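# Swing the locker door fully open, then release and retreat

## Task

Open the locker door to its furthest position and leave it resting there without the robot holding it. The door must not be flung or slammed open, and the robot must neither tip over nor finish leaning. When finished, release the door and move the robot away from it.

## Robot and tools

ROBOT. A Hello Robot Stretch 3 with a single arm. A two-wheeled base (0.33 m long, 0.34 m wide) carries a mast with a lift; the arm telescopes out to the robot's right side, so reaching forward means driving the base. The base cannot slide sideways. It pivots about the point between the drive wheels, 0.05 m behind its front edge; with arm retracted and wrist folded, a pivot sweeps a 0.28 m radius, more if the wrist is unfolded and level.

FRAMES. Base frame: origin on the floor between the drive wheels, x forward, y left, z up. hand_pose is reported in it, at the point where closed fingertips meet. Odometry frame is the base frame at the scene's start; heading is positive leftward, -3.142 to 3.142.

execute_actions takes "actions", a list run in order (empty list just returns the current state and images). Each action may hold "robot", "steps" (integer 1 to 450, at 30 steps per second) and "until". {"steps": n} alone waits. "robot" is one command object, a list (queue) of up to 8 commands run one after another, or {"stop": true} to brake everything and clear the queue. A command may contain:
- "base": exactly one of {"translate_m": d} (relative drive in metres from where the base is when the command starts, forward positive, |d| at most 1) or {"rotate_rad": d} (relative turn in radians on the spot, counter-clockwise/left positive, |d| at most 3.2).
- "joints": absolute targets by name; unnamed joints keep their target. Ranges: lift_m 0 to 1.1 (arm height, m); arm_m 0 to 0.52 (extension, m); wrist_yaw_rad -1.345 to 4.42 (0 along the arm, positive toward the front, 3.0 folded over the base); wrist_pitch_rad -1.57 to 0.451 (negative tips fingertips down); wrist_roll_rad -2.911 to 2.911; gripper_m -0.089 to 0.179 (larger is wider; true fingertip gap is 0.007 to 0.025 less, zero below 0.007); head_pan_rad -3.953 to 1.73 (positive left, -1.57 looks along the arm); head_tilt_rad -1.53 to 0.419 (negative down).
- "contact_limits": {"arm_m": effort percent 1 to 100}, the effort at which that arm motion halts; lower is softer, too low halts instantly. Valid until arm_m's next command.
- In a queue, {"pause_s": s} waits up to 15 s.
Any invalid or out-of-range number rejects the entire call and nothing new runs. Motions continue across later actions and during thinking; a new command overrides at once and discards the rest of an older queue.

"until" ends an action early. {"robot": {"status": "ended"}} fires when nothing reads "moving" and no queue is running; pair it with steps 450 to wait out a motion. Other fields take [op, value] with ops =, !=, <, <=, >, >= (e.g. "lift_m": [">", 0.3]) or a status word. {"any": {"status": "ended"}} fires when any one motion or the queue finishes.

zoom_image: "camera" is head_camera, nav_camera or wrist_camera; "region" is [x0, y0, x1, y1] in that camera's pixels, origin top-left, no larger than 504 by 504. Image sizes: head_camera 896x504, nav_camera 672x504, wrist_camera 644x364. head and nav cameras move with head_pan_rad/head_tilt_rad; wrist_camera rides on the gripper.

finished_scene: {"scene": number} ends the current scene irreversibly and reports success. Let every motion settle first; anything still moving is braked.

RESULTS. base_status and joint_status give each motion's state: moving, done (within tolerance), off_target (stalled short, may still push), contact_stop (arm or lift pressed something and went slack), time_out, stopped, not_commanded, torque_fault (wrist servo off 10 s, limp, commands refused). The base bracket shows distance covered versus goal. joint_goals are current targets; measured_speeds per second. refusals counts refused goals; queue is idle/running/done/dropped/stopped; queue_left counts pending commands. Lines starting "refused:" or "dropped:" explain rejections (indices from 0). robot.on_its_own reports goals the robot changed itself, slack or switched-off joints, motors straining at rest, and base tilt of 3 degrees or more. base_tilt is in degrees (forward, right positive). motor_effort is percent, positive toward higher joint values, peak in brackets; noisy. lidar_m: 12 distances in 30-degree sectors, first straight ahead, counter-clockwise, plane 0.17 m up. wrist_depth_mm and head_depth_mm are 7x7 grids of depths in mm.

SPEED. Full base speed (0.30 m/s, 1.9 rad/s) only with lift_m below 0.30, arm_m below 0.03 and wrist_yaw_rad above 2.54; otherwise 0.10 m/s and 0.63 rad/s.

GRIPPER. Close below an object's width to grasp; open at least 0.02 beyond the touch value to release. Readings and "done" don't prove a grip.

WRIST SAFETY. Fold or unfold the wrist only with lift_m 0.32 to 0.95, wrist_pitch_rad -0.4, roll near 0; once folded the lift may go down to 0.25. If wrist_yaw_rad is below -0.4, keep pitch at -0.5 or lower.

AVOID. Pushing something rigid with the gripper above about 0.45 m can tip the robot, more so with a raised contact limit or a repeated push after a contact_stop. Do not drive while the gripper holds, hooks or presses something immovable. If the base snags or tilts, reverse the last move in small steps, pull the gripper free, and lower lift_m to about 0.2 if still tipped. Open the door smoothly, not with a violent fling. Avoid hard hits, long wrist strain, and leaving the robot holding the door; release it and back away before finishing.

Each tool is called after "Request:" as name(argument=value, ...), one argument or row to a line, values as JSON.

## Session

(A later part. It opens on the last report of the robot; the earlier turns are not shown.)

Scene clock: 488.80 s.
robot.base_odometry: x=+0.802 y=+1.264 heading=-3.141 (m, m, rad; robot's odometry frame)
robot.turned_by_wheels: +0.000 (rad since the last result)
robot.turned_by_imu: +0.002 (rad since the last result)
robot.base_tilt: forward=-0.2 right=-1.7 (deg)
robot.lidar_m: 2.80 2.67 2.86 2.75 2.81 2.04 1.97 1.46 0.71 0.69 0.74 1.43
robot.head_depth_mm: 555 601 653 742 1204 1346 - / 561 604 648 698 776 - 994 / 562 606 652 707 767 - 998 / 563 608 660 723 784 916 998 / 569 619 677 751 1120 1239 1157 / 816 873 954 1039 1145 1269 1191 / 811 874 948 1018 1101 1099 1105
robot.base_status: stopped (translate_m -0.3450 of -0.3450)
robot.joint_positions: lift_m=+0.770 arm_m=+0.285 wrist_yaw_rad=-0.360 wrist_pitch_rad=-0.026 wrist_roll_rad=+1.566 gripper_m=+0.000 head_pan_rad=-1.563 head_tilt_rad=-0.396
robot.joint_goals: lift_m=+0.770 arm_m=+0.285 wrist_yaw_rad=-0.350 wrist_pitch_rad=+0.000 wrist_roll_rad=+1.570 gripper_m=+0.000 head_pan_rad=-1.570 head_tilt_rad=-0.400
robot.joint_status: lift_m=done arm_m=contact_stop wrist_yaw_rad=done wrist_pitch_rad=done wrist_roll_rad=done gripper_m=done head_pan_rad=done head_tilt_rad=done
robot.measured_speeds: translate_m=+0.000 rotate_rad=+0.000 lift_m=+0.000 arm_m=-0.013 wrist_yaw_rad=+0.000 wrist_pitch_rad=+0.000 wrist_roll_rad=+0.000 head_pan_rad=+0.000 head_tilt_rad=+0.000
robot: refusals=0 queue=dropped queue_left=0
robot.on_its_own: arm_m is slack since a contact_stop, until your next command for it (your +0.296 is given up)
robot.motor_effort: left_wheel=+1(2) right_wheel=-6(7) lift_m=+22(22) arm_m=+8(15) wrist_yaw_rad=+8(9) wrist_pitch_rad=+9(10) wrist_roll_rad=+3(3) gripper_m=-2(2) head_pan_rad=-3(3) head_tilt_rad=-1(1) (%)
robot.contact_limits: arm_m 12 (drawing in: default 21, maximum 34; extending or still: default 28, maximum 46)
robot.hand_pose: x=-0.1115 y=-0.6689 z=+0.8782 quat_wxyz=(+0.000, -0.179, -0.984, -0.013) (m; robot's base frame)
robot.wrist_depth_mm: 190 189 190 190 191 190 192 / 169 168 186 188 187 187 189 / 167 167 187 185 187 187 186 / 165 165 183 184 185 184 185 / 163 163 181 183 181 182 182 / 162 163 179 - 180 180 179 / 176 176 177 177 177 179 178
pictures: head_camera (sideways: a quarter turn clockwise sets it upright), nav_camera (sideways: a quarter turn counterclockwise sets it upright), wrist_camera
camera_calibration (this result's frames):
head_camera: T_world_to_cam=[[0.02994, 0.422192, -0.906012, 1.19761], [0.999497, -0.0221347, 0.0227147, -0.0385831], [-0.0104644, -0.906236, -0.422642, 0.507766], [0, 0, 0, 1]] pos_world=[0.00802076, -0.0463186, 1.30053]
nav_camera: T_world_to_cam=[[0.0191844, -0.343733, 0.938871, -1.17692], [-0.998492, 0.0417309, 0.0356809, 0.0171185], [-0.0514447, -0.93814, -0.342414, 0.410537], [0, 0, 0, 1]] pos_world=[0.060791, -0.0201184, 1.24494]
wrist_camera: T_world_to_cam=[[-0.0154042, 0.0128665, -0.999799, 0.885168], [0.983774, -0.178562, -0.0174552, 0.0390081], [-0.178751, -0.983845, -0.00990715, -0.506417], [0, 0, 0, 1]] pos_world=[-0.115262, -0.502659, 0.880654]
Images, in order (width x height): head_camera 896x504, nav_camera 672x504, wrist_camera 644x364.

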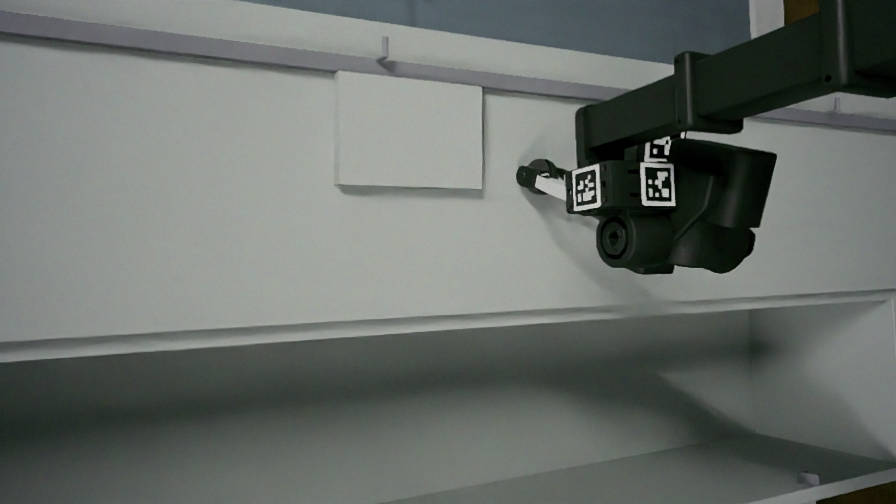

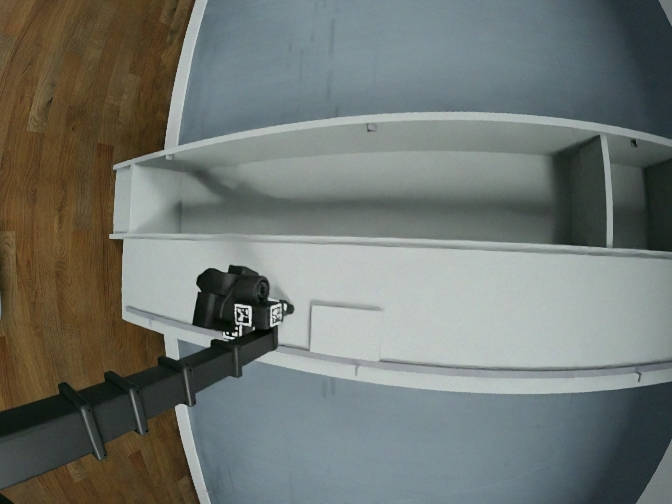

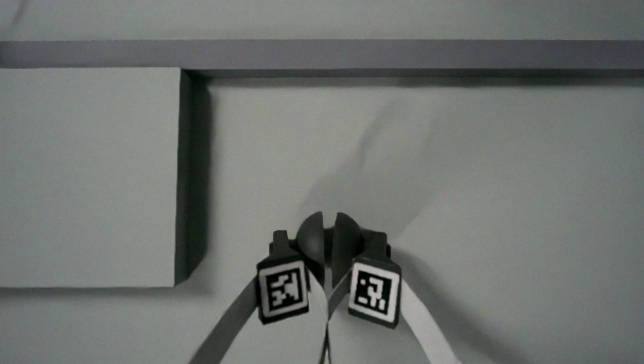

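Request:
execute_actions(
  actions=[
    {"robot":{"joints":{"arm_m":0.09}},"steps":40,"until":{"robot":{"arm_m":["<",0.25]}}},
    {"robot":{"joints":{"wrist_yaw_rad":1.5}},"steps":120,"until":{"robot":{"status":"ended"}}},
  ],
)

Scene clock: 512.73 s.
robot.base_odometry: x=+0.802 y=+1.264 heading=-3.141 (m, m, rad; robot's odometry frame)
robot.turned_by_wheels: +0.000 (rad since the last result)
robot.turned_by_imu: +0.001 (rad since the last result)
robot.base_tilt: forward=-0.2 right=-1.6 (deg)
robot.lidar_m: 2.81 2.67 2.87 2.76 2.82 2.04 1.96 1.46 0.71 0.69 0.74 1.43
robot.head_depth_mm: 552 597 653 741 1203 1367 1431 / 560 604 646 697 790 876 954 / 561 605 649 706 788 883 961 / 560 607 656 719 793 885 984 / 565 614 676 752 1113 1248 1182 / 814 876 952 1042 1147 1271 1214 / 811 875 944 1015 1106 1100 1085
robot.base_status: stopped (translate_m -0.3450 of -0.3450)
robot.joint_positions: lift_m=+0.770 arm_m=+0.090 wrist_yaw_rad=+1.498 wrist_pitch_rad=-0.022 wrist_roll_rad=+1.566 gripper_m=+0.000 head_pan_rad=-1.563 head_tilt_rad=-0.396
robot.joint_goals: lift_m=+0.770 arm_m=+0.090 wrist_yaw_rad=+1.500 wrist_pitch_rad=+0.000 wrist_roll_rad=+1.570 gripper_m=+0.000 head_pan_rad=-1.570 head_tilt_rad=-0.400
robot.joint_status: lift_m=done arm_m=done wrist_yaw_rad=done wrist_pitch_rad=done wrist_roll_rad=done gripper_m=done head_pan_rad=done head_tilt_rad=done
robot.measured_speeds: translate_m=+0.000 rotate_rad=+0.000 lift_m=+0.000 arm_m=+0.000 wrist_yaw_rad=+0.000 wrist_pitch_rad=+0.000 wrist_roll_rad=+0.000 head_pan_rad=+0.000 head_tilt_rad=+0.000
robot: refusals=0 queue=done queue_left=0
robot.motor_effort: left_wheel=+0(1) right_wheel=-2(7) lift_m=+21(22) arm_m=-4(8) wrist_yaw_rad=+1(5) wrist_pitch_rad=+8(9) wrist_roll_rad=+2(3) gripper_m=-2(3) head_pan_rad=-3(3) head_tilt_rad=-2(2) (%)
robot.hand_pose: x=+0.2336 y=-0.2538 z=+0.8791 quat_wxyz=(+0.010, +0.681, -0.732, -0.007) (m; robot's base frame)
robot.wrist_depth_mm: - - - - - - - / - - - - - - - / - - - - - - - / - - - - - - - / - - - - - - - / - - - - - - - / - - - - - - -
pictures: head_camera (sideways: a quarter turn clockwise sets it upright), nav_camera (sideways: a quarter turn counterclockwise sets it upright), wrist_camera
camera_calibration (this result's frames):
head_camera: T_world_to_cam=[[0.0299403, 0.422192, -0.906012, 1.19761], [0.999497, -0.0221356, 0.0227147, -0.0385831], [-0.0104651, -0.906236, -0.422642, 0.507766], [0, 0, 0, 1]] pos_world=[0.00802072, -0.0463186, 1.30053]
nav_camera: T_world_to_cam=[[0.0191841, -0.343733, 0.938871, -1.17692], [-0.998492, 0.0417318, 0.0356809, 0.0171185], [-0.0514455, -0.93814, -0.342414, 0.410537], [0, 0, 0, 1]] pos_world=[0.060791, -0.0201184, 1.24494]
wrist_camera: T_world_to_cam=[[-0.00429258, -0.0182537, -0.999824, 0.875605], [-0.107741, 0.994022, -0.0176852, 0.326473], [0.99417, 0.107646, -0.0062336, -0.036531], [0, 0, 0, 1]] pos_world=[0.0752513, -0.304605, 0.880997]
Images, in order (width x height): head_camera 896x504, nav_camera 672x504, wrist_camera 644x364.

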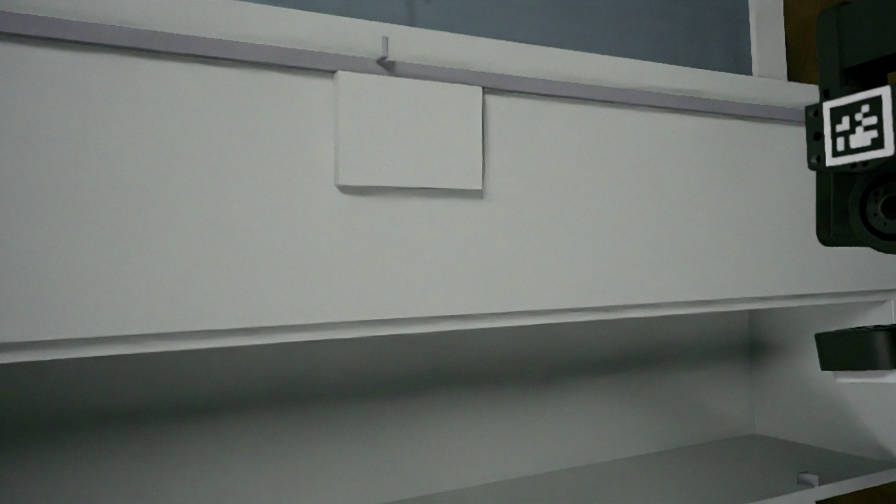

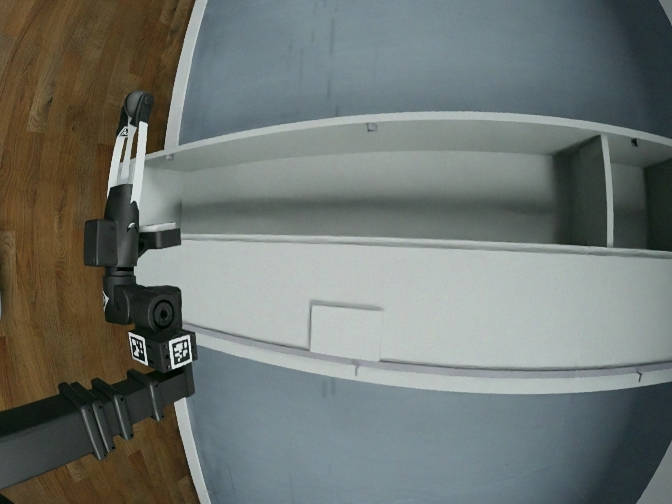

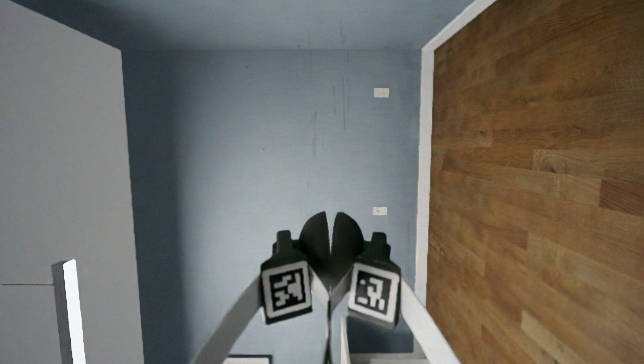

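The door is against its stop and stayed in place after I let go. The robot is clear of it and at rest.

Request:
finished_scene(
  scene=2,
)

The scene is finished: the task was done.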